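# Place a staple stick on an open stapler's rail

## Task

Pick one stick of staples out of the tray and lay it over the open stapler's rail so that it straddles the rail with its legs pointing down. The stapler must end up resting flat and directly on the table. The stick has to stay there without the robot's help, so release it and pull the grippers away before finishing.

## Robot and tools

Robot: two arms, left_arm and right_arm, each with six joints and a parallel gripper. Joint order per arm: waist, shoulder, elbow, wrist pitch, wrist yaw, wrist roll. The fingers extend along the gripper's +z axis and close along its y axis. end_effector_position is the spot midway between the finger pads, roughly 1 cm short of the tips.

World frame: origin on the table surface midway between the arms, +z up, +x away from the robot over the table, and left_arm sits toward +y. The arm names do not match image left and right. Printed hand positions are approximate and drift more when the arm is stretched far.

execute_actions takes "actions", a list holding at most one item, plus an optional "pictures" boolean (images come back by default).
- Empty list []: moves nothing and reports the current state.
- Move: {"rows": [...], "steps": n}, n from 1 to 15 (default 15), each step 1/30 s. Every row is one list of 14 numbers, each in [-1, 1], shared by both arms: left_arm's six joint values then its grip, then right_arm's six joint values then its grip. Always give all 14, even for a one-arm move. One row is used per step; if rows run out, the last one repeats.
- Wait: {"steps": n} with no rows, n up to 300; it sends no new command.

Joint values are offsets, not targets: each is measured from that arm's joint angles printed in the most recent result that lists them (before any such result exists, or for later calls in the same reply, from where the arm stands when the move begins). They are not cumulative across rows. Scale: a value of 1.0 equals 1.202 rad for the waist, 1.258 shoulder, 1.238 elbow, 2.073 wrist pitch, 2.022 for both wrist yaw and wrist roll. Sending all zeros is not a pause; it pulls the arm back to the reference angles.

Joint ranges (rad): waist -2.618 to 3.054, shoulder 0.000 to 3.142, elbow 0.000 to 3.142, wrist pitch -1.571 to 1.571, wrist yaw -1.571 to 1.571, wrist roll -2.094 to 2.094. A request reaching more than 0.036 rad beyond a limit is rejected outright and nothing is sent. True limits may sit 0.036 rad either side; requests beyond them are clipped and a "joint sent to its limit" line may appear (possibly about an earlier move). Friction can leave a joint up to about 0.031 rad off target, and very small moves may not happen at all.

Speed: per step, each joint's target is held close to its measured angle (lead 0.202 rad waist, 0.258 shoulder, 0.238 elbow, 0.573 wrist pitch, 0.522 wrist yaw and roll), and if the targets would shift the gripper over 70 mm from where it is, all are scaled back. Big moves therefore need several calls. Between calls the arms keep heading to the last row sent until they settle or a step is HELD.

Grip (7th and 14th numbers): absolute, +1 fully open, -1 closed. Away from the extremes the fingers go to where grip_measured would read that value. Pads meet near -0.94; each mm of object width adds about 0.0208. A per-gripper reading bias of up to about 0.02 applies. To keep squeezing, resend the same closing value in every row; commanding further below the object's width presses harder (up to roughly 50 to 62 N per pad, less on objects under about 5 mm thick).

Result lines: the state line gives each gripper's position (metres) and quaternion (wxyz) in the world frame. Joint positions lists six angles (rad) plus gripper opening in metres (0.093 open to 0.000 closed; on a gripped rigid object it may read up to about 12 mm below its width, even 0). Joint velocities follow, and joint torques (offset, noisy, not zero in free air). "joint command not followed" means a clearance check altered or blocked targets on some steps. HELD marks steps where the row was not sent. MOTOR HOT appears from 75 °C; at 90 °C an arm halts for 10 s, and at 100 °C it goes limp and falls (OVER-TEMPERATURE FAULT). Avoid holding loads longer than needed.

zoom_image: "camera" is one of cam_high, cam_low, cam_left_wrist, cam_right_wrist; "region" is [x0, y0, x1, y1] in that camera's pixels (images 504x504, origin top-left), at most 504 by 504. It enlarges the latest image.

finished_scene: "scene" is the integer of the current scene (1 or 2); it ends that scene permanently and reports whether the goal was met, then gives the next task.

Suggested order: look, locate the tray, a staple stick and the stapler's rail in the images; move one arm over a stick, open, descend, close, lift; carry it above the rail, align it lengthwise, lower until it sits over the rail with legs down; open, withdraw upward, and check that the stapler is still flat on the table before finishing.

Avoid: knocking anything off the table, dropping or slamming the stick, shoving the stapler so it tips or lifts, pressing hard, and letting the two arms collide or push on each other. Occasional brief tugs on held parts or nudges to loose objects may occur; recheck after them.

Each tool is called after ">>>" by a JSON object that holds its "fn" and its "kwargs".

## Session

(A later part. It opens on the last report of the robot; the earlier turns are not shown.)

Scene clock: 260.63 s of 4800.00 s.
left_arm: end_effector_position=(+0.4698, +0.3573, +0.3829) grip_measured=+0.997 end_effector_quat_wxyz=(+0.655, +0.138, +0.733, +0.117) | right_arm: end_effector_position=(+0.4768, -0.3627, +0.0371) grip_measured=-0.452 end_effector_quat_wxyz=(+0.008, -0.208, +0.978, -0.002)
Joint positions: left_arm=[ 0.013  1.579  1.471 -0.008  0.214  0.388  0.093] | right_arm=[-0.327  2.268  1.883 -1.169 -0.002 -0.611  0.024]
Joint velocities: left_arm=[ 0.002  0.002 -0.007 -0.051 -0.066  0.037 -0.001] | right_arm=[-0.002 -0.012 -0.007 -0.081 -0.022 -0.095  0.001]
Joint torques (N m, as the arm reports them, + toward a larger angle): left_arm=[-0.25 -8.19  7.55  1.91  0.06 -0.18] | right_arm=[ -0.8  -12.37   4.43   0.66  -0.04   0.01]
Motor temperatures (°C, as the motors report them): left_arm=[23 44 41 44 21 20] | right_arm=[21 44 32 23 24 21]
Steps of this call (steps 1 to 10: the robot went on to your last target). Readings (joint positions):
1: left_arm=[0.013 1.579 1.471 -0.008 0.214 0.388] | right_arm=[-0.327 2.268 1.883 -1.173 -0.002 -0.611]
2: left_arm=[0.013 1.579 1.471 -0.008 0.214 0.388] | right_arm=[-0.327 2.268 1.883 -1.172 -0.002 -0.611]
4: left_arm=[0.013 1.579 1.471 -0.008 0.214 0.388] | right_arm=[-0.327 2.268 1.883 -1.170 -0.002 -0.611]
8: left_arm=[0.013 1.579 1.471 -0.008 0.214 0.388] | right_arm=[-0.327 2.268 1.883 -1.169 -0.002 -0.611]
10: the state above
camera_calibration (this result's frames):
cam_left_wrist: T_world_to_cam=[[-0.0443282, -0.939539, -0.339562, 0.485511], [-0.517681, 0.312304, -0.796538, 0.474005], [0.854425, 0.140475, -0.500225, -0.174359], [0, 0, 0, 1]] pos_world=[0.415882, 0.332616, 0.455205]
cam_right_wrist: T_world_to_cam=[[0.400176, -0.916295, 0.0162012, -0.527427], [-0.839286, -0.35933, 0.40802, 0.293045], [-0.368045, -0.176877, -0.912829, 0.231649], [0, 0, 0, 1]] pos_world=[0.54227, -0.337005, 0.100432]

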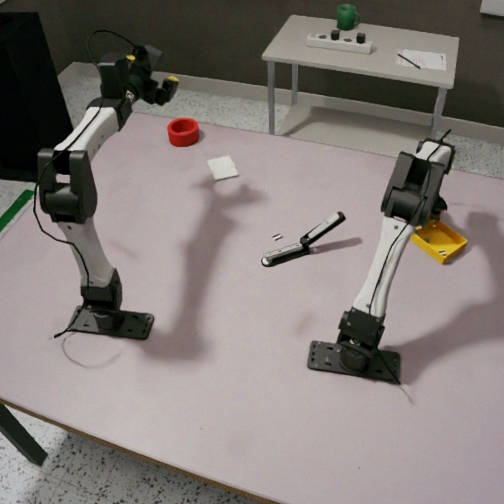

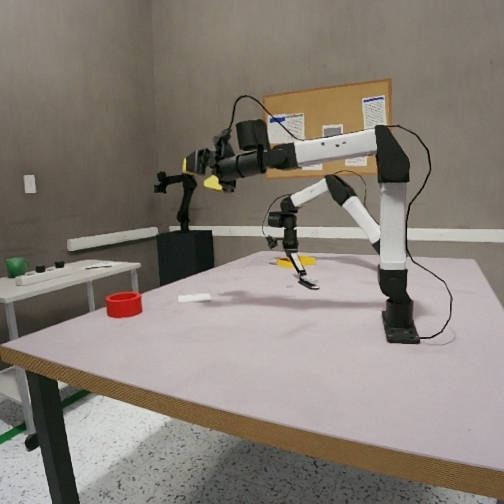

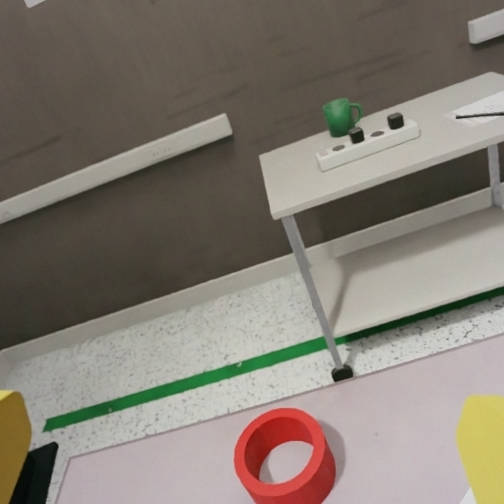

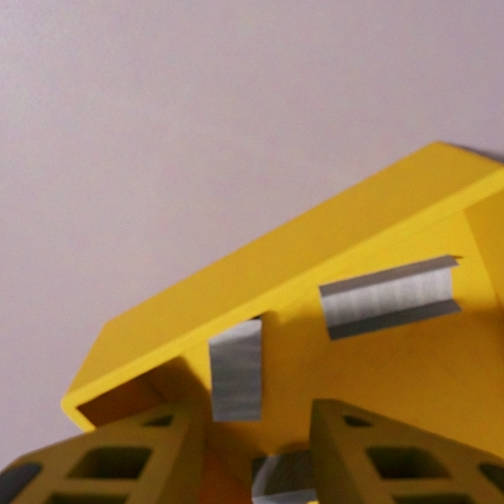

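>>> {"fn": "execute_actions", "kwargs": {"actions": [{"rows":[[0,0,0,0,0,0,1,0,0,-0.03,0.0,0,0,-0.45],[0,0,0,0,0,0,1,0,0,-0.038,0.008,0,0,-0.45],[0,0,0,0,0,0,1,0,0,-0.044,0.014,0,0,-0.45],[0,0,0,0,0,0,1,0,0,-0.05,0.018,0,0,-0.45],[0,0,0,0,0,0,1,0,0,-0.056,0.023,0,0,-0.45]],"steps":15}], "pictures": false}}

>>> {"fn": "execute_actions", "kwargs": {"actions": [{"steps":10}]}}

Scene clock: 272.83 s of 4800.00 s.
left_arm: end_effector_position=(+0.4698, +0.3573, +0.3829) grip_measured=+0.997 end_effector_quat_wxyz=(+0.655, +0.138, +0.733, +0.117) | right_arm: end_effector_position=(+0.4751, -0.3621, +0.0315) grip_measured=-0.452 end_effector_quat_wxyz=(+0.010, -0.208, +0.978, -0.002)
Joint positions: left_arm=[ 0.013  1.579  1.471 -0.008  0.214  0.388  0.093] | right_arm=[-0.327  2.261  1.849 -1.139 -0.004 -0.611  0.024]
Joint velocities: left_arm=[-0.007  0.002 -0.007 -0.007 -0.022 -0.007 -0.   ] | right_arm=[ 0.002  0.002 -0.012  0.139  0.022 -0.007 -0.   ]
Joint torques (N m, as the arm reports them, + toward a larger angle): left_arm=[-0.15 -8.2   7.54  1.92  0.06 -0.17] | right_arm=[ -0.25 -11.83   3.87   0.67  -0.04   0.02]
Motor temperatures (°C, as the motors report them): left_arm=[23 44 41 45 21 20] | right_arm=[21 45 31 23 24 21]
Steps of this call (steps 1 to 15: the robot went on to your last target; steps 16 to 90: nothing new was sent; then 8.70 s passed at rest; steps 91 to 105: all 15 steps of this action). Readings (joint positions):
91: left_arm=[0.013 1.579 1.471 -0.008 0.214 0.388] | right_arm=[-0.327 2.268 1.881 -1.168 -0.002 -0.611]
92: left_arm=[0.013 1.579 1.471 -0.008 0.214 0.388] | right_arm=[-0.327 2.268 1.877 -1.167 -0.002 -0.611]
94: left_arm=[0.013 1.579 1.471 -0.008 0.214 0.388] | right_arm=[-0.327 2.268 1.863 -1.161 -0.003 -0.611]
98: left_arm=[0.013 1.579 1.471 -0.008 0.214 0.388] | right_arm=[-0.327 2.262 1.852 -1.147 -0.004 -0.611]
105: the state above

Scene clock: 273.17 s of 4800.00 s.
left_arm: end_effector_position=(+0.4698, +0.3573, +0.3829) grip_measured=+0.997 end_effector_quat_wxyz=(+0.655, +0.138, +0.733, +0.117) | right_arm: end_effector_position=(+0.4752, -0.3621, +0.0315) grip_measured=-0.452 end_effector_quat_wxyz=(+0.010, -0.208, +0.978, -0.002)
Joint positions: left_arm=[ 0.013  1.579  1.471 -0.008  0.214  0.388  0.093] | right_arm=[-0.327  2.261  1.849 -1.138 -0.004 -0.611  0.024]
Joint velocities: left_arm=[-0.017 -0.002 -0.007  0.037  0.051 -0.007 -0.   ] | right_arm=[ 0.002 -0.002 -0.012 -0.051 -0.051 -0.066 -0.   ]
Joint torques (N m, as the arm reports them, + toward a larger angle): left_arm=[-0.2  -8.21  7.54  1.92  0.04 -0.17] | right_arm=[ -0.28 -11.89   3.9    0.69  -0.06   0.01]
Motor temperatures (°C, as the motors report them): left_arm=[23 44 41 45 21 20] | right_arm=[21 45 31 23 24 21]
Steps of this call (steps 1 to 10: the robot went on to your last target). Readings (joint positions):
1: left_arm=[0.013 1.579 1.471 -0.008 0.214 0.388] | right_arm=[-0.327 2.261 1.849 -1.138 -0.004 -0.611]
2: left_arm=[0.013 1.579 1.471 -0.008 0.214 0.388] | right_arm=[-0.327 2.261 1.849 -1.138 -0.004 -0.611]
4: left_arm=[0.013 1.579 1.471 -0.008 0.214 0.388] | right_arm=[-0.327 2.261 1.849 -1.138 -0.004 -0.611]
8: left_arm=[0.013 1.579 1.471 -0.008 0.214 0.388] | right_arm=[-0.327 2.261 1.849 -1.138 -0.004 -0.611]
10: the state above
camera_calibration (this result's frames):
cam_left_wrist: T_world_to_cam=[[-0.0443282, -0.939539, -0.339562, 0.485511], [-0.517681, 0.312304, -0.796538, 0.474005], [0.854425, 0.140475, -0.500225, -0.174359], [0, 0, 0, 1]] pos_world=[0.415882, 0.332616, 0.455205]
cam_right_wrist: T_world_to_cam=[[0.400148, -0.916299, 0.01668, -0.526144], [-0.840613, -0.359725, 0.40493, 0.294727], [-0.365037, -0.176054, -0.914195, 0.22497], [0, 0, 0, 1]] pos_world=[0.540409, -0.336477, 0.0950983]

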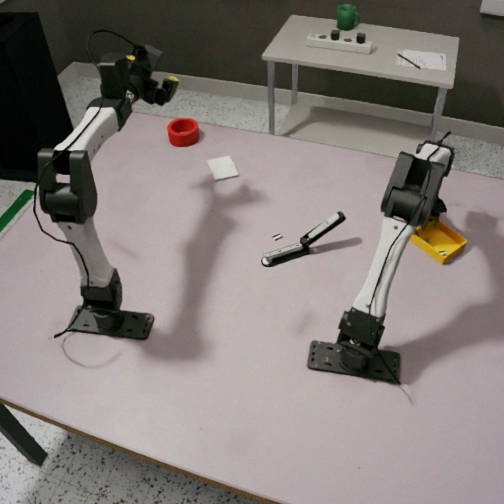

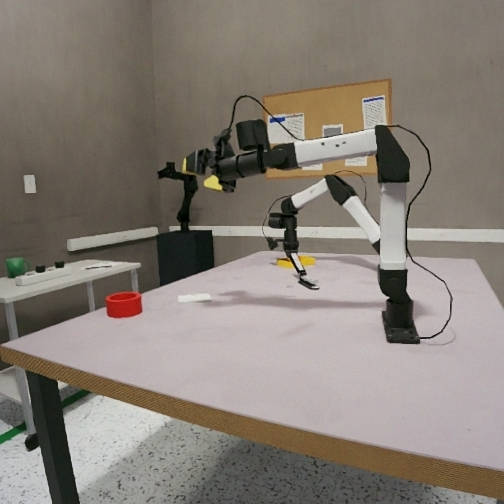

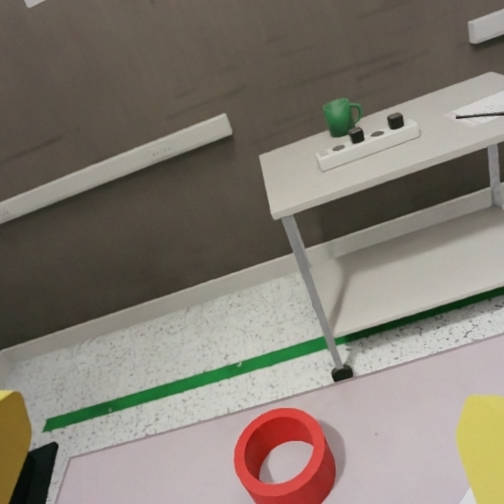

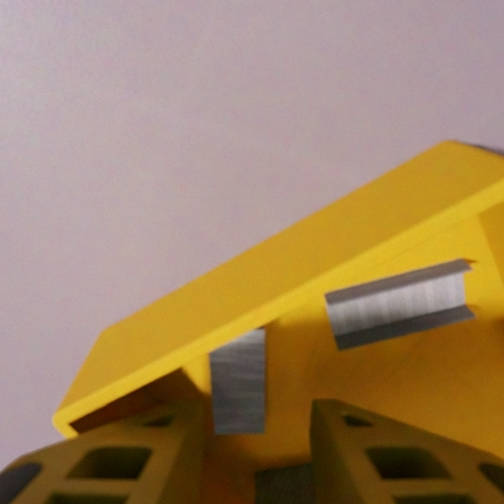

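>>> {"fn": "execute_actions", "kwargs": {"actions": [{"rows":[[0,0,0,0,0,0,1,0,0,0.028,0,0,0,-0.45],[0,0,0,0,0,0,1,0,0,0.028,0,0,0,-0.45],[0,0,0,0,0,0,1,0,0,0.028,0,0,0,-0.45],[0,0,0,0,0,0,1,0,0,0.028,0,0,0,-0.45],[0,0,0,0,0,0,1,0.016,0,0.028,0.014,0,0,-0.45]],"steps":15}], "pictures": false}}

>>> {"fn": "execute_actions", "kwargs": {"actions": [{"steps":10}]}}

Scene clock: 280.67 s of 4800.00 s.
left_arm: end_effector_position=(+0.4698, +0.3573, +0.3829) grip_measured=+0.997 end_effector_quat_wxyz=(+0.655, +0.138, +0.733, +0.117) | right_arm: end_effector_position=(+0.4820, -0.3594, +0.0346) grip_measured=-0.452 end_effector_quat_wxyz=(+0.021, -0.212, +0.977, -0.007)
Joint positions: left_arm=[ 0.013  1.579  1.471 -0.008  0.214  0.388  0.093] | right_arm=[-0.319  2.261  1.861 -1.127 -0.004 -0.611  0.024]
Joint velocities: left_arm=[-0.002  0.007 -0.027  0.007 -0.007 -0.022  0.001] | right_arm=[ 0.007 -0.012  0.002  0.022  0.081 -0.095 -0.   ]
Joint torques (N m, as the arm reports them, + toward a larger angle): left_arm=[-0.16 -8.2   7.55  1.91  0.09 -0.17] | right_arm=[  0.53 -12.44   8.2    0.73  -0.07   0.01]
Motor temperatures (°C, as the motors report them): left_arm=[23 44 41 45 21 20] | right_arm=[21 46 30 23 24 21]
Steps of this call (steps 1 to 15: the robot went on to your last target; steps 16 to 90: nothing new was sent; then 4.00 s passed at rest; steps 91 to 105: all 15 steps of this action). Readings (joint positions):
91: left_arm=[0.013 1.579 1.471 -0.008 0.214 0.388] | right_arm=[-0.327 2.261 1.852 -1.140 -0.004 -0.611]
92: left_arm=[0.013 1.579 1.471 -0.008 0.214 0.388] | right_arm=[-0.327 2.261 1.855 -1.140 -0.004 -0.611]
94: left_arm=[0.013 1.579 1.471 -0.008 0.214 0.388] | right_arm=[-0.327 2.261 1.860 -1.140 -0.004 -0.611]
98: left_arm=[0.013 1.579 1.471 -0.008 0.214 0.388] | right_arm=[-0.323 2.261 1.861 -1.132 -0.004 -0.611]
105: the state above

Scene clock: 281.00 s of 4800.00 s.
left_arm: end_effector_position=(+0.4698, +0.3573, +0.3829) grip_measured=+0.997 end_effector_quat_wxyz=(+0.655, +0.138, +0.733, +0.117) | right_arm: end_effector_position=(+0.4823, -0.3595, +0.0346) grip_measured=-0.452 end_effector_quat_wxyz=(+0.021, -0.212, +0.977, -0.007)
Joint positions: left_arm=[ 0.013  1.579  1.471 -0.008  0.214  0.388  0.093] | right_arm=[-0.319  2.261  1.861 -1.125 -0.004 -0.611  0.024]
Joint velocities: left_arm=[ 0.002 -0.002 -0.012 -0.051 -0.022 -0.022  0.001] | right_arm=[-0.012 -0.002  0.002 -0.007  0.022  0.022 -0.   ]
Joint torques (N m, as the arm reports them, + toward a larger angle): left_arm=[-0.15 -8.16  7.53  1.9   0.06 -0.19] | right_arm=[  0.54 -12.44   8.18   0.73  -0.06   0.01]
Motor temperatures (°C, as the motors report them): left_arm=[23 44 41 45 21 20] | right_arm=[21 46 30 23 24 21]
Steps of this call (steps 1 to 10: the robot went on to your last target). Readings (joint positions):
1: left_arm=[0.013 1.579 1.471 -0.008 0.214 0.388] | right_arm=[-0.319 2.261 1.861 -1.126 -0.004 -0.611]
2: left_arm=[0.013 1.579 1.471 -0.008 0.214 0.388] | right_arm=[-0.319 2.261 1.861 -1.126 -0.004 -0.611]
4: left_arm=[0.013 1.579 1.471 -0.008 0.214 0.388] | right_arm=[-0.319 2.261 1.861 -1.126 -0.004 -0.611]
8: left_arm=[0.013 1.579 1.471 -0.008 0.214 0.388] | right_arm=[-0.319 2.261 1.861 -1.126 -0.004 -0.611]
10: the state above
camera_calibration (this result's frames):
cam_left_wrist: T_world_to_cam=[[-0.0443282, -0.939539, -0.339562, 0.485511], [-0.517681, 0.312304, -0.796538, 0.474005], [0.854425, 0.140475, -0.500225, -0.174359], [0, 0, 0, 1]] pos_world=[0.415882, 0.332616, 0.455205]
cam_right_wrist: T_world_to_cam=[[0.407594, -0.912645, 0.0307619, -0.529408], [-0.847066, -0.365293, 0.386057, 0.30214], [-0.341096, -0.183412, -0.921962, 0.216972], [0, 0, 0, 1]] pos_world=[0.545724, -0.332996, 0.0996822]

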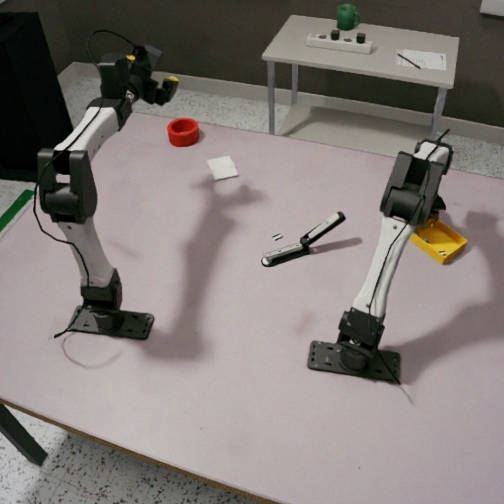

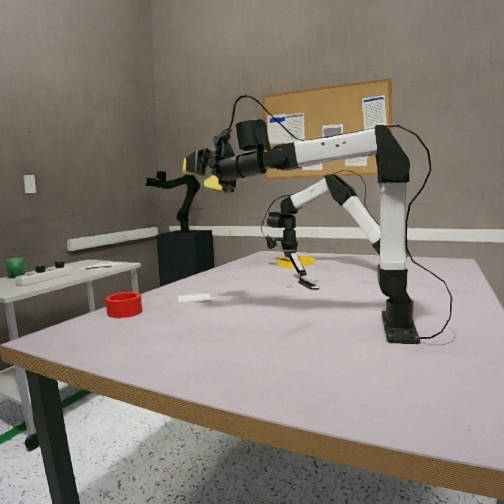

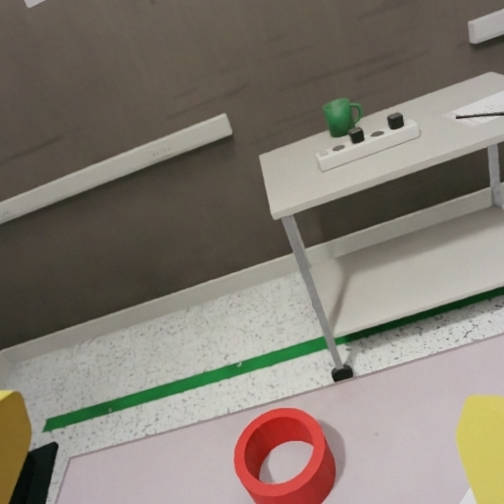

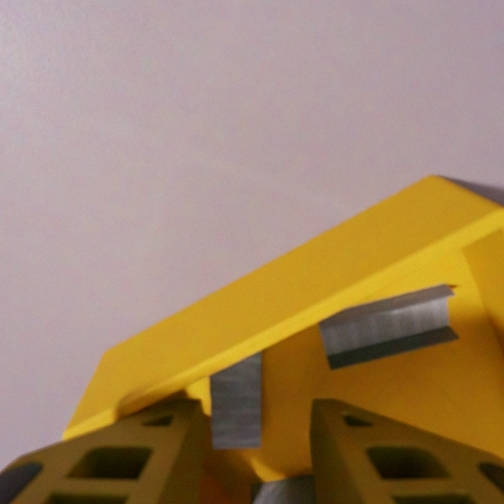

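>>> {"fn": "execute_actions", "kwargs": {"actions": [{"rows":[[0,0,0,0,0,0,1,0,0.02,0,0,0,0,-0.45],[0,0,0,0,0,0,1,0,0.025,0,0,0,0,-0.45],[0,0,0,0,0,0,1,0,0.03,0,0,0,0,-0.45]],"steps":15}]}}

Scene clock: 284.87 s of 4800.00 s.
left_arm: end_effector_position=(+0.4698, +0.3573, +0.3829) grip_measured=+0.997 end_effector_quat_wxyz=(+0.655, +0.138, +0.733, +0.117) | right_arm: end_effector_position=(+0.4817, -0.3594, +0.0312) grip_measured=-0.452 end_effector_quat_wxyz=(+0.018, -0.212, +0.977, -0.005)
Joint positions: left_arm=[ 0.013  1.579  1.471 -0.008  0.214  0.388  0.093] | right_arm=[-0.319  2.269  1.861 -1.125 -0.004 -0.611  0.024]
Joint velocities: left_arm=[ 0.002  0.002 -0.042 -0.037 -0.037 -0.007  0.001] | right_arm=[-0.012 -0.007 -0.012 -0.066 -0.022  0.007  0.001]
Joint torques (N m, as the arm reports them, + toward a larger angle): left_arm=[-0.25 -8.23  7.51  1.9   0.06 -0.16] | right_arm=[ -0.25 -10.35   6.51   0.59  -0.06   0.01]
Motor temperatures (°C, as the motors report them): left_arm=[23 44 41 45 21 20] | right_arm=[21 46 31 23 24 21]
Steps of this call (steps 1 to 15: the robot went on to your last target; steps 16 to 90: nothing new was sent; then 0.37 s passed at rest; steps 91 to 105: all 15 steps of this action). Readings (joint positions):
91: left_arm=[0.013 1.579 1.471 -0.008 0.214 0.388] | right_arm=[-0.319 2.261 1.861 -1.125 -0.004 -0.611]
92: left_arm=[0.013 1.579 1.471 -0.008 0.214 0.388] | right_arm=[-0.319 2.262 1.861 -1.125 -0.004 -0.611]
94: left_arm=[0.013 1.579 1.471 -0.008 0.214 0.388] | right_arm=[-0.319 2.267 1.861 -1.125 -0.004 -0.611]
98: left_arm=[0.013 1.579 1.471 -0.008 0.214 0.388] | right_arm=[-0.319 2.269 1.861 -1.125 -0.004 -0.611]
105: the state above
camera_calibration (this result's frames):
cam_left_wrist: T_world_to_cam=[[-0.0443282, -0.939539, -0.339562, 0.485511], [-0.517681, 0.312304, -0.796538, 0.474005], [0.854425, 0.140475, -0.500225, -0.174359], [0, 0, 0, 1]] pos_world=[0.415882, 0.332616, 0.455205]
cam_right_wrist: T_world_to_cam=[[0.407819, -0.912687, 0.026214, -0.528917], [-0.844001, -0.365863, 0.392181, 0.301096], [-0.348348, -0.182063, -0.919514, 0.217519], [0, 0, 0, 1]] pos_world=[0.5456, -0.332973, 0.0957928]

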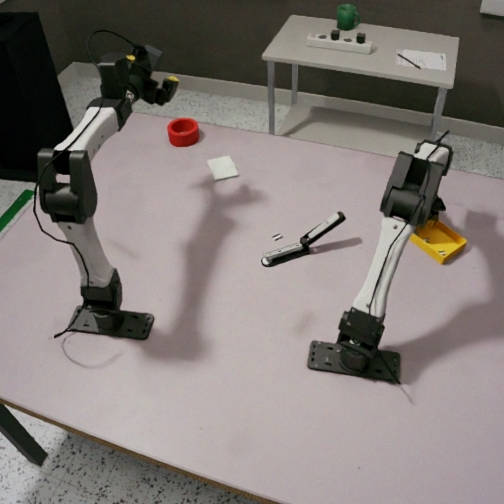

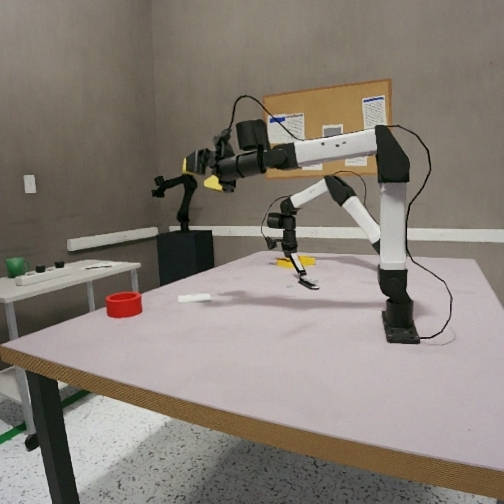

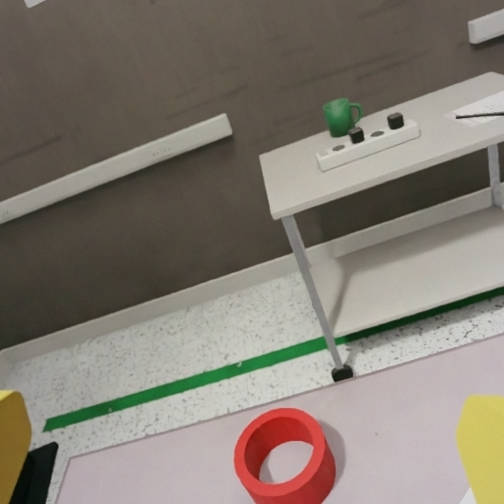

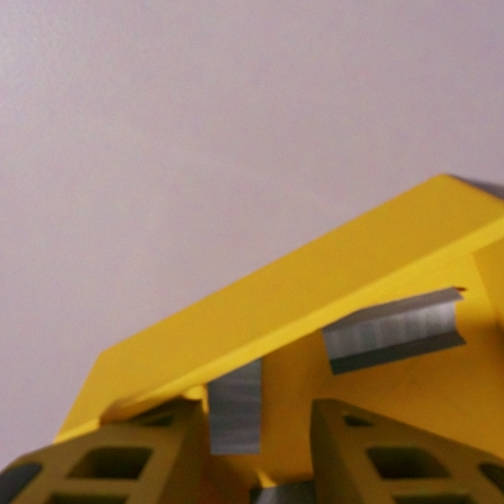

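>>> {"fn": "execute_actions", "kwargs": {"actions": [{"rows":[[0,0,0,0,0,0,1,0,-0.012,0,0,0,0,-0.45],[0,0,0,0,0,0,1,0,-0.012,0,0,0,0,-0.45],[0,0,0,0,0,0,1,0,-0.012,0,0,0,0,-0.45],[0,0,0,0,0,0,1,0,-0.012,0,0,0,0,-0.45],[0,0,0,0,0,0,1,-0.03,-0.012,0,0,0,0,-0.45]],"steps":15}], "pictures": false}}

>>> {"fn": "execute_actions", "kwargs": {"actions": [{"rows":[[0,0,0,0,0,0,1,0,0.02,0,0,0,0,-0.45],[0,0,0,0,0,0,1,0,0.025,0,0,0,0,-0.45],[0,0,0,0,0,0,1,0,0.03,0,0,0,0,-0.45],[0,0,0,0,0,0,1,0,0.036,0,0,0,0,-0.45]],"steps":15}]}}

Scene clock: 295.43 s of 4800.00 s.
left_arm: end_effector_position=(+0.4698, +0.3573, +0.3829) grip_measured=+0.997 end_effector_quat_wxyz=(+0.655, +0.138, +0.733, +0.117) | right_arm: end_effector_position=(+0.4790, -0.3728, +0.0312) grip_measured=-0.452 end_effector_quat_wxyz=(+0.018, -0.197, +0.980, -0.006)
Joint positions: left_arm=[ 0.013  1.579  1.471 -0.008  0.214  0.388  0.093] | right_arm=[-0.349  2.269  1.861 -1.125 -0.004 -0.611  0.024]
Joint velocities: left_arm=[-0.017 -0.017 -0.002 -0.095 -0.022  0.022  0.   ] | right_arm=[-0.012  0.017  0.007 -0.022 -0.007 -0.007  0.   ]
Joint torques (N m, as the arm reports them, + toward a larger angle): left_arm=[-0.14 -8.16  7.53  1.9   0.05 -0.17] | right_arm=[ -0.64 -13.53   6.55   0.56  -0.07   0.  ]
Motor temperatures (°C, as the motors report them): left_arm=[23 44 42 45 21 20] | right_arm=[21 46 31 23 24 21]
Steps of this call (steps 1 to 15: the robot went on to your last target; steps 16 to 90: nothing new was sent; then 7.07 s passed at rest; steps 91 to 105: all 15 steps of this action). Readings (joint positions):
91: left_arm=[0.013 1.579 1.471 -0.008 0.214 0.388] | right_arm=[-0.319 2.269 1.861 -1.125 -0.004 -0.611]
92: left_arm=[0.013 1.579 1.471 -0.008 0.214 0.388] | right_arm=[-0.319 2.269 1.861 -1.125 -0.004 -0.611]
94: left_arm=[0.013 1.579 1.471 -0.008 0.214 0.388] | right_arm=[-0.319 2.269 1.861 -1.125 -0.004 -0.611]
98: left_arm=[0.013 1.579 1.471 -0.008 0.214 0.388] | right_arm=[-0.334 2.269 1.861 -1.125 -0.004 -0.611]
105: the state above

Scene clock: 295.93 s of 4800.00 s.
left_arm: end_effector_position=(+0.4698, +0.3573, +0.3829) grip_measured=+0.997 end_effector_quat_wxyz=(+0.655, +0.138, +0.733, +0.117) | right_arm: end_effector_position=(+0.4775, -0.3723, +0.0237) grip_measured=-0.452 end_effector_quat_wxyz=(+0.010, -0.197, +0.980, -0.002)
Joint positions: left_arm=[ 0.013  1.579  1.471 -0.008  0.214  0.388  0.093] | right_arm=[-0.349  2.287  1.861 -1.125 -0.004 -0.611  0.024]
Joint velocities: left_arm=[-0.007 -0.017 -0.017  0.022  0.037 -0.037 -0.   ] | right_arm=[ 0.012  0.012 -0.002 -0.022 -0.007  0.066 -0.001]
Joint torques (N m, as the arm reports them, + toward a larger angle): left_arm=[-0.11 -8.12  7.56  1.91  0.05 -0.19] | right_arm=[ -0.25 -10.77   6.42   0.52  -0.06  -0.01]
Motor temperatures (°C, as the motors report them): left_arm=[23 44 42 45 21 20] | right_arm=[21 46 31 23 24 21]
Steps of this call (steps 1 to 15: all 15 steps of this action). Readings (joint positions):
1: left_arm=[0.013 1.579 1.471 -0.008 0.214 0.388] | right_arm=[-0.349 2.269 1.861 -1.125 -0.004 -0.611]
2: left_arm=[0.013 1.579 1.471 -0.008 0.214 0.388] | right_arm=[-0.349 2.270 1.861 -1.125 -0.004 -0.611]
4: left_arm=[0.013 1.579 1.471 -0.008 0.214 0.388] | right_arm=[-0.349 2.275 1.861 -1.125 -0.004 -0.611]
8: left_arm=[0.013 1.579 1.471 -0.008 0.214 0.388] | right_arm=[-0.349 2.287 1.861 -1.125 -0.004 -0.611]
15: the state above
camera_calibration (this result's frames):
cam_left_wrist: T_world_to_cam=[[-0.0443282, -0.939539, -0.339562, 0.485511], [-0.517681, 0.312304, -0.796538, 0.474005], [0.854425, 0.140475, -0.500225, -0.174359], [0, 0, 0, 1]] pos_world=[0.415882, 0.332616, 0.455205]
cam_right_wrist: T_world_to_cam=[[0.380155, -0.924791, 0.0156189, -0.529892], [-0.847994, -0.341743, 0.405115, 0.306392], [-0.369309, -0.167251, -0.914132, 0.222237], [0, 0, 0, 1]] pos_world=[0.543334, -0.348162, 0.0873069]

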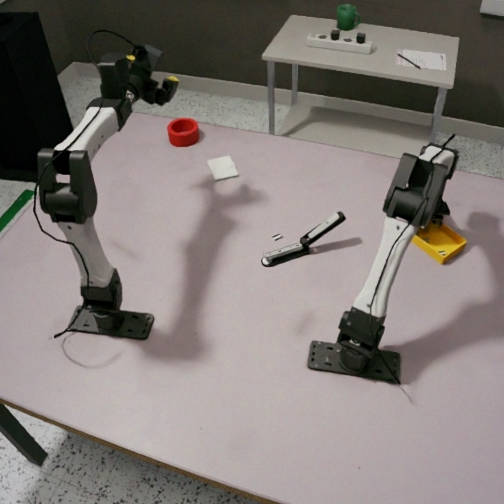

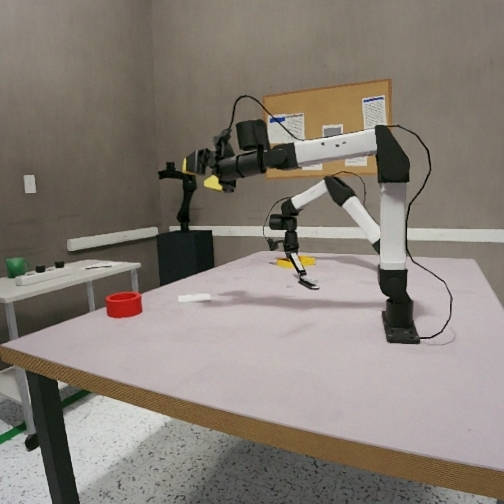

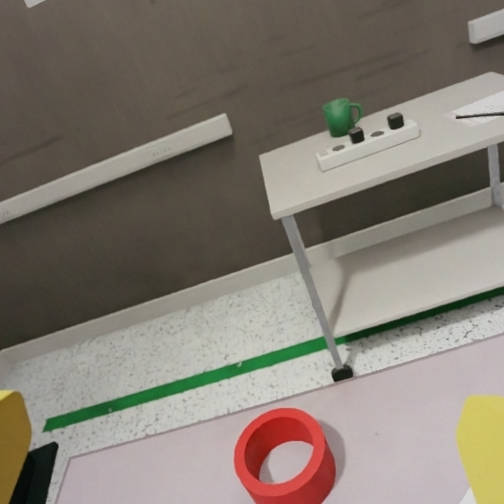

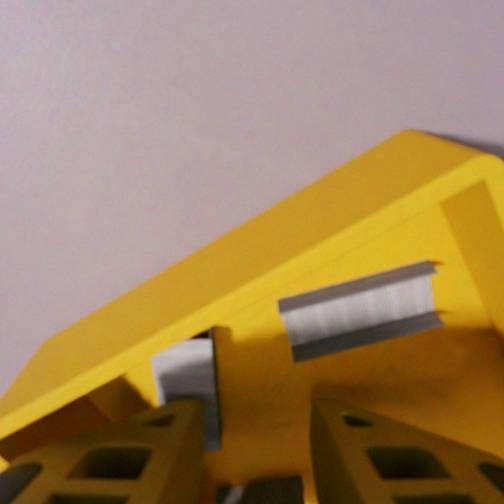

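>>> {"fn": "execute_actions", "kwargs": {"actions": [{"rows":[[0,0,0,0,0,0,1,0,-0.015,0,0,0,0,-0.45],[0,0,0,0,0,0,1,0,-0.015,0,0,0,0,-0.45],[0,0,0,0,0,0,1,0.016,-0.015,0,0.022,0,0,-0.45]],"steps":15}], "pictures": false}}

>>> {"fn": "execute_actions", "kwargs": {"actions": [{"rows":[[0,0,0,0,0,0,1,0,0.02,0,0.009,0,0,-0.45],[0,0,0,0,0,0,1,0,0.025,0,0.009,0,0,-0.45],[0,0,0,0,0,0,1,0,0.03,0,0.009,0,0,-0.45],[0,0,0,0,0,0,1,0,0.034,0,0.009,0,0,-0.45]],"steps":15}]}}

Scene clock: 307.77 s of 4800.00 s.
left_arm: end_effector_position=(+0.4698, +0.3573, +0.3829) grip_measured=+0.997 end_effector_quat_wxyz=(+0.655, +0.138, +0.733, +0.117) | right_arm: end_effector_position=(+0.4856, -0.3700, +0.0266) grip_measured=-0.452 end_effector_quat_wxyz=(+0.026, -0.202, +0.979, -0.009)
Joint positions: left_arm=[ 0.013  1.579  1.471 -0.008  0.214  0.388  0.093] | right_arm=[-0.34   2.281  1.861 -1.097 -0.004 -0.611  0.024]
Joint velocities: left_arm=[-0.017 -0.002 -0.007  0.051  0.037 -0.11  -0.001] | right_arm=[-0.007 -0.007 -0.007  0.11   0.007 -0.081 -0.   ]
Joint torques (N m, as the arm reports them, + toward a larger angle): left_arm=[-0.22 -8.15  7.64  1.92  0.06 -0.19] | right_arm=[  0.56 -13.44   6.56   0.78  -0.07   0.01]
Motor temperatures (°C, as the motors report them): left_arm=[23 45 42 46 21 20] | right_arm=[21 46 31 23 24 21]
Steps of this call (steps 1 to 15: the robot went on to your last target; steps 16 to 90: nothing new was sent; then 8.33 s passed at rest; steps 91 to 105: all 15 steps of this action). Readings (joint positions):
91: left_arm=[0.013 1.579 1.471 -0.008 0.214 0.388] | right_arm=[-0.349 2.284 1.861 -1.125 -0.004 -0.611]
92: left_arm=[0.013 1.579 1.471 -0.008 0.214 0.388] | right_arm=[-0.349 2.282 1.861 -1.125 -0.004 -0.611]
94: left_arm=[0.013 1.579 1.471 -0.008 0.214 0.388] | right_arm=[-0.348 2.281 1.861 -1.118 -0.004 -0.611]
98: left_arm=[0.013 1.579 1.471 -0.008 0.214 0.388] | right_arm=[-0.342 2.281 1.861 -1.104 -0.004 -0.611]
105: the state above

Scene clock: 308.27 s of 4800.00 s.
left_arm: end_effector_position=(+0.4698, +0.3573, +0.3829) grip_measured=+0.997 end_effector_quat_wxyz=(+0.655, +0.138, +0.733, +0.117) | right_arm: end_effector_position=(+0.4856, -0.3700, +0.0235) grip_measured=-0.452 end_effector_quat_wxyz=(+0.023, -0.202, +0.979, -0.008)
Joint positions: left_arm=[ 0.013  1.579  1.471 -0.008  0.214  0.388  0.093] | right_arm=[-0.34   2.288  1.861 -1.095 -0.004 -0.611  0.024]
Joint velocities: left_arm=[-0.007  0.017  0.007  0.007 -0.022 -0.081  0.   ] | right_arm=[ 0.007  0.002 -0.012  0.022 -0.051  0.051  0.001]
Joint torques (N m, as the arm reports them, + toward a larger angle): left_arm=[-0.15 -8.19  7.54  1.93  0.08 -0.18] | right_arm=[ -0.31 -10.13   6.56   0.75  -0.07   0.  ]
Motor temperatures (°C, as the motors report them): left_arm=[23 45 42 46 21 20] | right_arm=[21 46 31 23 24 21]
Steps of this call (steps 1 to 15: all 15 steps of this action). Readings (joint positions):
1: left_arm=[0.013 1.579 1.471 -0.008 0.214 0.388] | right_arm=[-0.340 2.281 1.861 -1.097 -0.004 -0.611]
2: left_arm=[0.013 1.579 1.471 -0.008 0.214 0.388] | right_arm=[-0.340 2.281 1.861 -1.096 -0.004 -0.611]
4: left_arm=[0.013 1.579 1.471 -0.008 0.214 0.388] | right_arm=[-0.340 2.287 1.861 -1.095 -0.004 -0.611]
8: left_arm=[0.013 1.579 1.471 -0.008 0.214 0.388] | right_arm=[-0.340 2.288 1.861 -1.095 -0.004 -0.611]
15: the state above
camera_calibration (this result's frames):
cam_left_wrist: T_world_to_cam=[[-0.0443282, -0.939539, -0.339562, 0.485511], [-0.517681, 0.312304, -0.796538, 0.474005], [0.854425, 0.140475, -0.500225, -0.174359], [0, 0, 0, 1]] pos_world=[0.415882, 0.332616, 0.455205]
cam_right_wrist: T_world_to_cam=[[0.387553, -0.921274, 0.0325164, -0.533485], [-0.856434, -0.346778, 0.382448, 0.316862], [-0.341063, -0.176067, -0.923405, 0.20862], [0, 0, 0, 1]] pos_world=[0.549278, -0.344874, 0.0888042]

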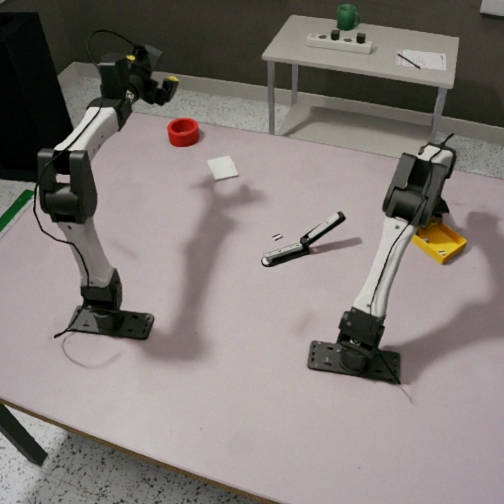

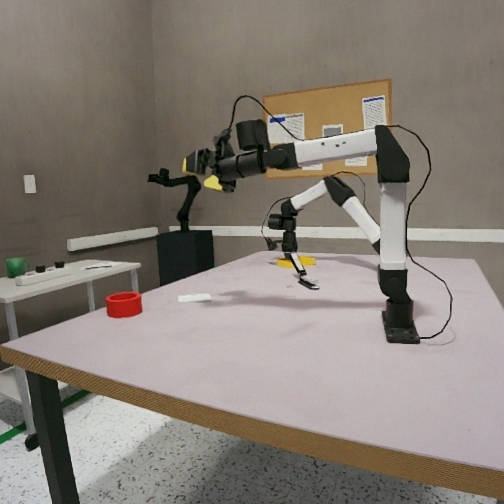

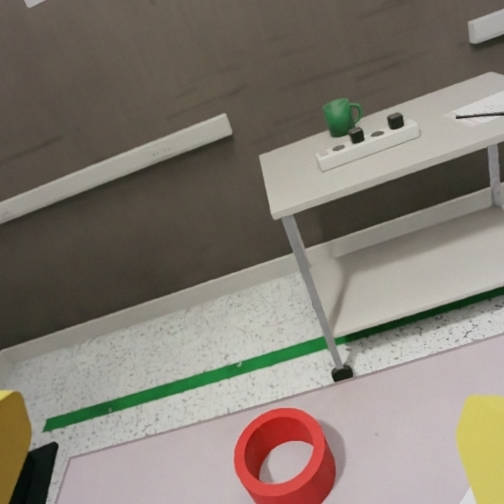

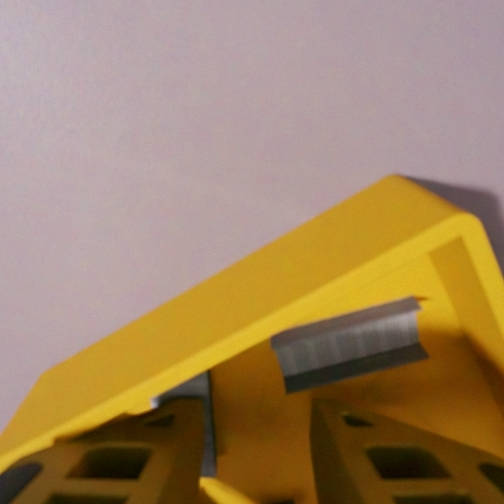

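Same height: resting on the stick top. Drag by closing slowly.

>>> {"fn": "execute_actions", "kwargs": {"actions": [{"rows":[[0,0,0,0,0,0,1,0,0.024,0,0,0,0,-0.48],[0,0,0,0,0,0,1,0,0.024,0,0,0,0,-0.51],[0,0,0,0,0,0,1,0,0.024,0,0,0,0,-0.54],[0,0,0,0,0,0,1,0,0.024,0,0,0,0,-0.57],[0,0,0,0,0,0,1,0,0.024,0,0,0,0,-0.6],[0,0,0,0,0,0,1,0,0.024,0,0,0,0,-0.63],[0,0,0,0,0,0,1,0,0.024,0,0,0,0,-0.66],[0,0,0,0,0,0,1,0,0.024,0,0,0,0,-0.69],[0,0,0,0,0,0,1,0,0.024,0,0,0,0,-0.72],[0,0,0,0,0,0,1,0,0.024,0,0,0,0,-0.75],[0,0,0,0,0,0,1,0,0.024,0,0,0,0,-0.78],[0,0,0,0,0,0,1,0,0.024,0,0,0,0,-0.81],[0,0,0,0,0,0,1,0,0.024,0,0,0,0,-0.84]],"steps":15}]}}

Scene clock: 316.87 s of 4800.00 s.
left_arm: end_effector_position=(+0.4698, +0.3573, +0.3829) grip_measured=+0.997 end_effector_quat_wxyz=(+0.655, +0.138, +0.733, +0.117) | right_arm: end_effector_position=(+0.4854, -0.3681, +0.0235) grip_measured=-0.837 end_effector_quat_wxyz=(+0.025, -0.202, +0.979, -0.002)
Joint positions: left_arm=[ 0.013  1.579  1.471 -0.008  0.214  0.388  0.093] | right_arm=[-0.34   2.288  1.861 -1.097 -0.015 -0.611  0.005]
Joint velocities: left_arm=[-0.002  0.002 -0.007  0.007 -0.11  -0.007  0.001] | right_arm=[-0.002 -0.002 -0.007  0.007 -0.022 -0.037 -0.002]
Joint torques (N m, as the arm reports them, + toward a larger angle): left_arm=[-0.17 -8.14  7.53  1.92  0.07 -0.16] | right_arm=[ -0.26 -10.52   6.51   0.61   0.05   0.  ]
Motor temperatures (°C, as the motors report them): left_arm=[23 45 42 46 21 20] | right_arm=[21 45 31 23 24 21]
Steps of this call (steps 1 to 15: the robot went on to your last target; steps 16 to 90: nothing new was sent; then 5.10 s passed at rest; steps 91 to 105: all 15 steps of this action). Readings (joint positions):
91: left_arm=[0.013 1.579 1.471 -0.008 0.214 0.388] | right_arm=[-0.340 2.288 1.861 -1.095 -0.005 -0.611]
92: left_arm=[0.013 1.579 1.471 -0.008 0.214 0.388] | right_arm=[-0.340 2.288 1.861 -1.095 -0.006 -0.611]
94: left_arm=[0.013 1.579 1.471 -0.008 0.214 0.388] | right_arm=[-0.340 2.288 1.861 -1.097 -0.011 -0.611]
98: left_arm=[0.013 1.579 1.471 -0.008 0.214 0.388] | right_arm=[-0.340 2.288 1.861 -1.097 -0.014 -0.611]
105: the state above
camera_calibration (this result's frames):
cam_left_wrist: T_world_to_cam=[[-0.0443282, -0.939539, -0.339562, 0.485511], [-0.517681, 0.312304, -0.796538, 0.474005], [0.854425, 0.140475, -0.500225, -0.174359], [0, 0, 0, 1]] pos_world=[0.415882, 0.332616, 0.455205]
cam_right_wrist: T_world_to_cam=[[0.388027, -0.921375, 0.022439, -0.531721], [-0.856231, -0.35137, 0.378692, 0.315664], [-0.341033, -0.166156, -0.925251, 0.212559], [0, 0, 0, 1]] pos_world=[0.549093, -0.343681, 0.0890616]

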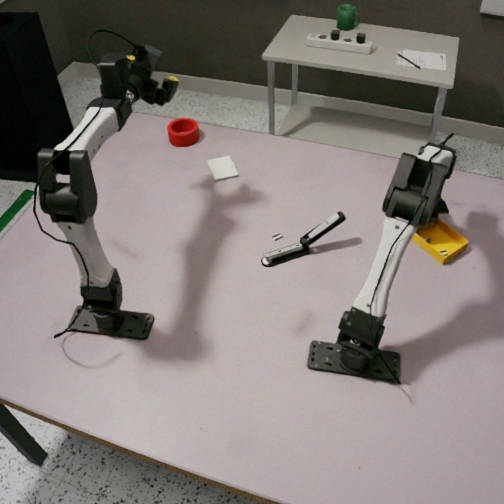

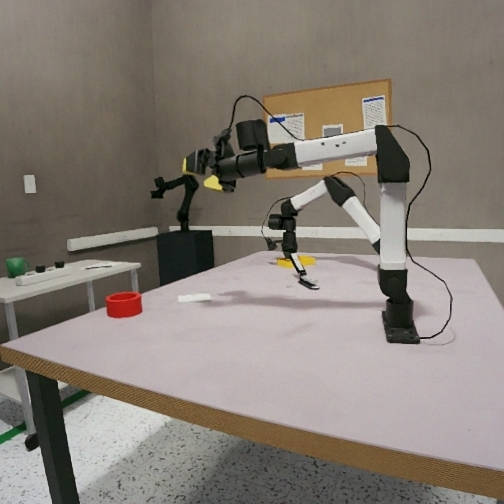

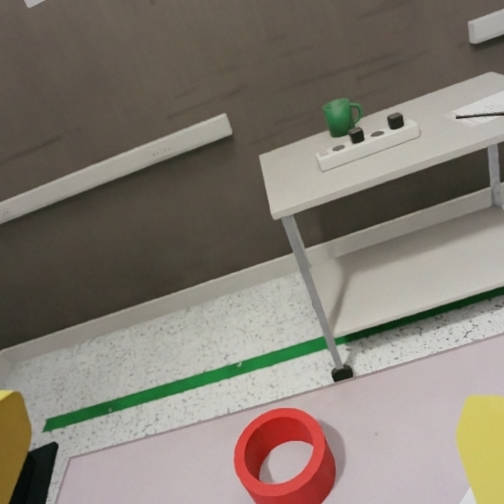

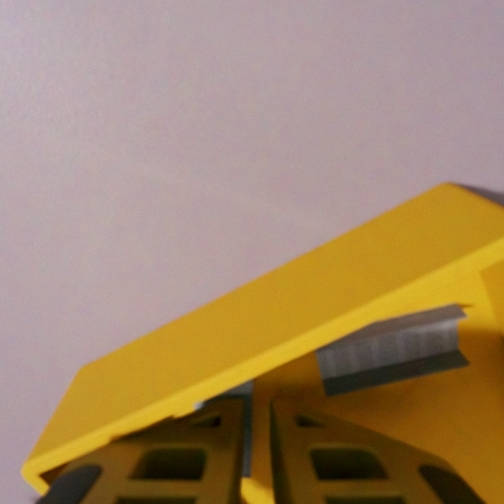

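>>> {"fn": "execute_actions", "kwargs": {"actions": [{"rows":[[0,0,0,0,0,0,1,0,0,0.04,-0.02,0,0,-0.84],[0,0,0,0,0,0,1,0,0,0.06,-0.035,0,0,-0.84],[0,0,0,0,0,0,1,0,0,0.08,-0.045,0,0,-0.84],[0,0,0,0,0,0,1,0,0.02,0.1,-0.055,0,0,-0.84],[0,0,0,0,0,0,1,0,0.04,0.13,-0.065,0.012,-0.07,-0.7],[0,0,0,0,0,0,1,-0.022,0.06,0.16,-0.075,0.012,-0.14,-0.5],[0,0,0,0,0,0,1,-0.022,0.08,0.19,-0.085,0.012,-0.2,-0.35],[0,0,0,0,0,0,1,-0.022,0.1,0.22,-0.095,0.012,-0.27,-0.19]],"steps":15}], "pictures": false}}

>>> {"fn": "execute_actions", "kwargs": {"actions": [{"steps":15}]}}

Scene clock: 358.27 s of 4800.00 s.
left_arm: end_effector_position=(+0.4698, +0.3573, +0.3829) grip_measured=+0.997 end_effector_quat_wxyz=(+0.655, +0.138, +0.733, +0.117) | right_arm: end_effector_position=(+0.5038, -0.3831, +0.0381) grip_measured=-0.192 end_effector_quat_wxyz=(+0.012, -0.416, +0.909, -0.009)
Joint positions: left_arm=[ 0.013  1.579  1.471 -0.008  0.214  0.388  0.093] | right_arm=[-0.358  2.399  2.113 -1.254 -0.001 -1.081  0.036]
Joint velocities: left_arm=[-0.002  0.007  0.017  0.022 -0.007  0.051  0.   ] | right_arm=[ 0.002  0.105 -0.022 -0.125  0.022 -0.549  0.   ]
Joint torques (N m, as the arm reports them, + toward a larger angle): left_arm=[-0.08 -8.16  7.53  1.9   0.07 -0.17] | right_arm=[ -0.9  -12.8    7.98   0.38   0.01  -0.09]
Motor temperatures (°C, as the motors report them): left_arm=[23 45 43 47 21 20] | right_arm=[21 46 31 23 24 21]
Steps of this call (steps 1 to 15: the robot went on to your last target; steps 16 to 90: nothing new was sent; then 37.90 s passed at rest; steps 91 to 105: all 15 steps of this action). Readings (joint positions):
91: left_arm=[0.013 1.579 1.471 -0.008 0.214 0.388] | right_arm=[-0.340 2.288 1.867 -1.103 -0.016 -0.611]
92: left_arm=[0.013 1.579 1.471 -0.008 0.214 0.388] | right_arm=[-0.340 2.289 1.877 -1.112 -0.016 -0.611]
94: left_arm=[0.013 1.579 1.471 -0.008 0.214 0.388] | right_arm=[-0.340 2.291 1.915 -1.143 -0.016 -0.611]
98: left_arm=[0.013 1.579 1.471 -0.008 0.214 0.388] | right_arm=[-0.346 2.337 2.057 -1.205 -0.009 -0.810]
105: the state above

Scene clock: 358.77 s of 4800.00 s.
left_arm: end_effector_position=(+0.4698, +0.3573, +0.3829) grip_measured=+0.997 end_effector_quat_wxyz=(+0.655, +0.138, +0.733, +0.117) | right_arm: end_effector_position=(+0.4984, -0.3820, +0.0360) grip_measured=-0.192 end_effector_quat_wxyz=(+0.002, -0.446, +0.895, -0.001)
Joint positions: left_arm=[ 0.013  1.579  1.471 -0.008  0.214  0.388  0.093] | right_arm=[-0.358  2.404  2.113 -1.276 -0.    -1.149  0.036]
Joint velocities: left_arm=[-0.002 -0.002  0.002 -0.007 -0.022 -0.007 -0.   ] | right_arm=[-0.012 -0.002 -0.017 -0.007  0.022  0.007 -0.   ]
Joint torques (N m, as the arm reports them, + toward a larger angle): left_arm=[-0.16 -8.13  7.56  1.92  0.1  -0.17] | right_arm=[ -1.01 -12.68   7.94   0.27   0.02  -0.06]
Motor temperatures (°C, as the motors report them): left_arm=[23 45 43 47 21 20] | right_arm=[21 46 31 23 24 21]
Steps of this call (steps 1 to 15: the robot went on to your last target). Readings (joint positions):
1: left_arm=[0.013 1.579 1.471 -0.008 0.214 0.388] | right_arm=[-0.358 2.402 2.113 -1.260 -0.001 -1.095]
2: left_arm=[0.013 1.579 1.471 -0.008 0.214 0.388] | right_arm=[-0.358 2.404 2.113 -1.264 -0.001 -1.107]
4: left_arm=[0.013 1.579 1.471 -0.008 0.214 0.388] | right_arm=[-0.358 2.404 2.113 -1.270 -0.001 -1.123]
8: left_arm=[0.013 1.579 1.471 -0.008 0.214 0.388] | right_arm=[-0.358 2.404 2.113 -1.274 -0.000 -1.140]
15: the state above
camera_calibration (this result's frames):
cam_left_wrist: T_world_to_cam=[[-0.0443282, -0.939539, -0.339562, 0.485511], [-0.517681, 0.312304, -0.796538, 0.474005], [0.854425, 0.140475, -0.500225, -0.174359], [0, 0, 0, 1]] pos_world=[0.415882, 0.332616, 0.455205]
cam_right_wrist: T_world_to_cam=[[0.79464, -0.606956, 0.0122783, -0.632032], [-0.554945, -0.718049, 0.420049, 0.0255195], [-0.246135, -0.340601, -0.907419, 0.11168], [0, 0, 0, 1]] pos_world=[0.543889, -0.327253, 0.0983817]

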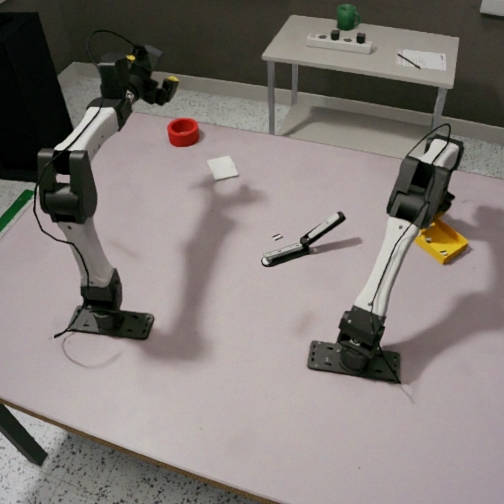

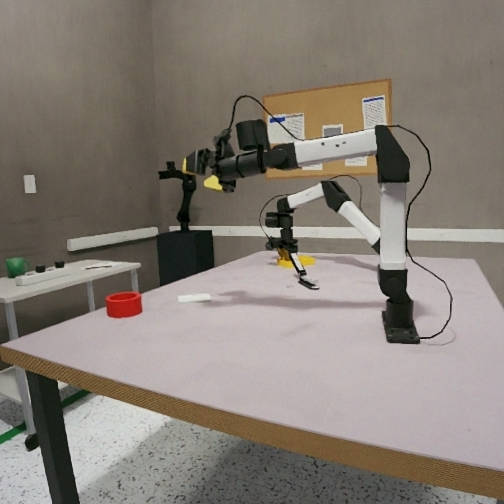

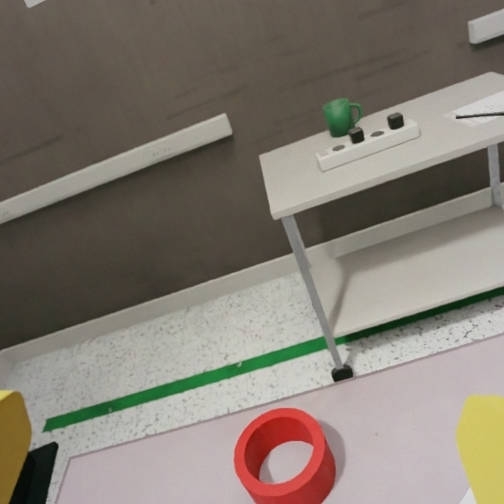

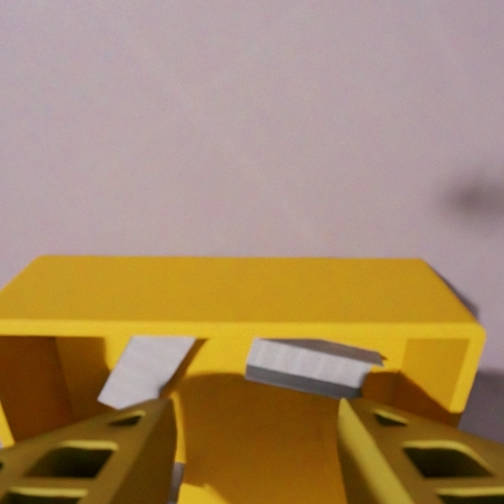

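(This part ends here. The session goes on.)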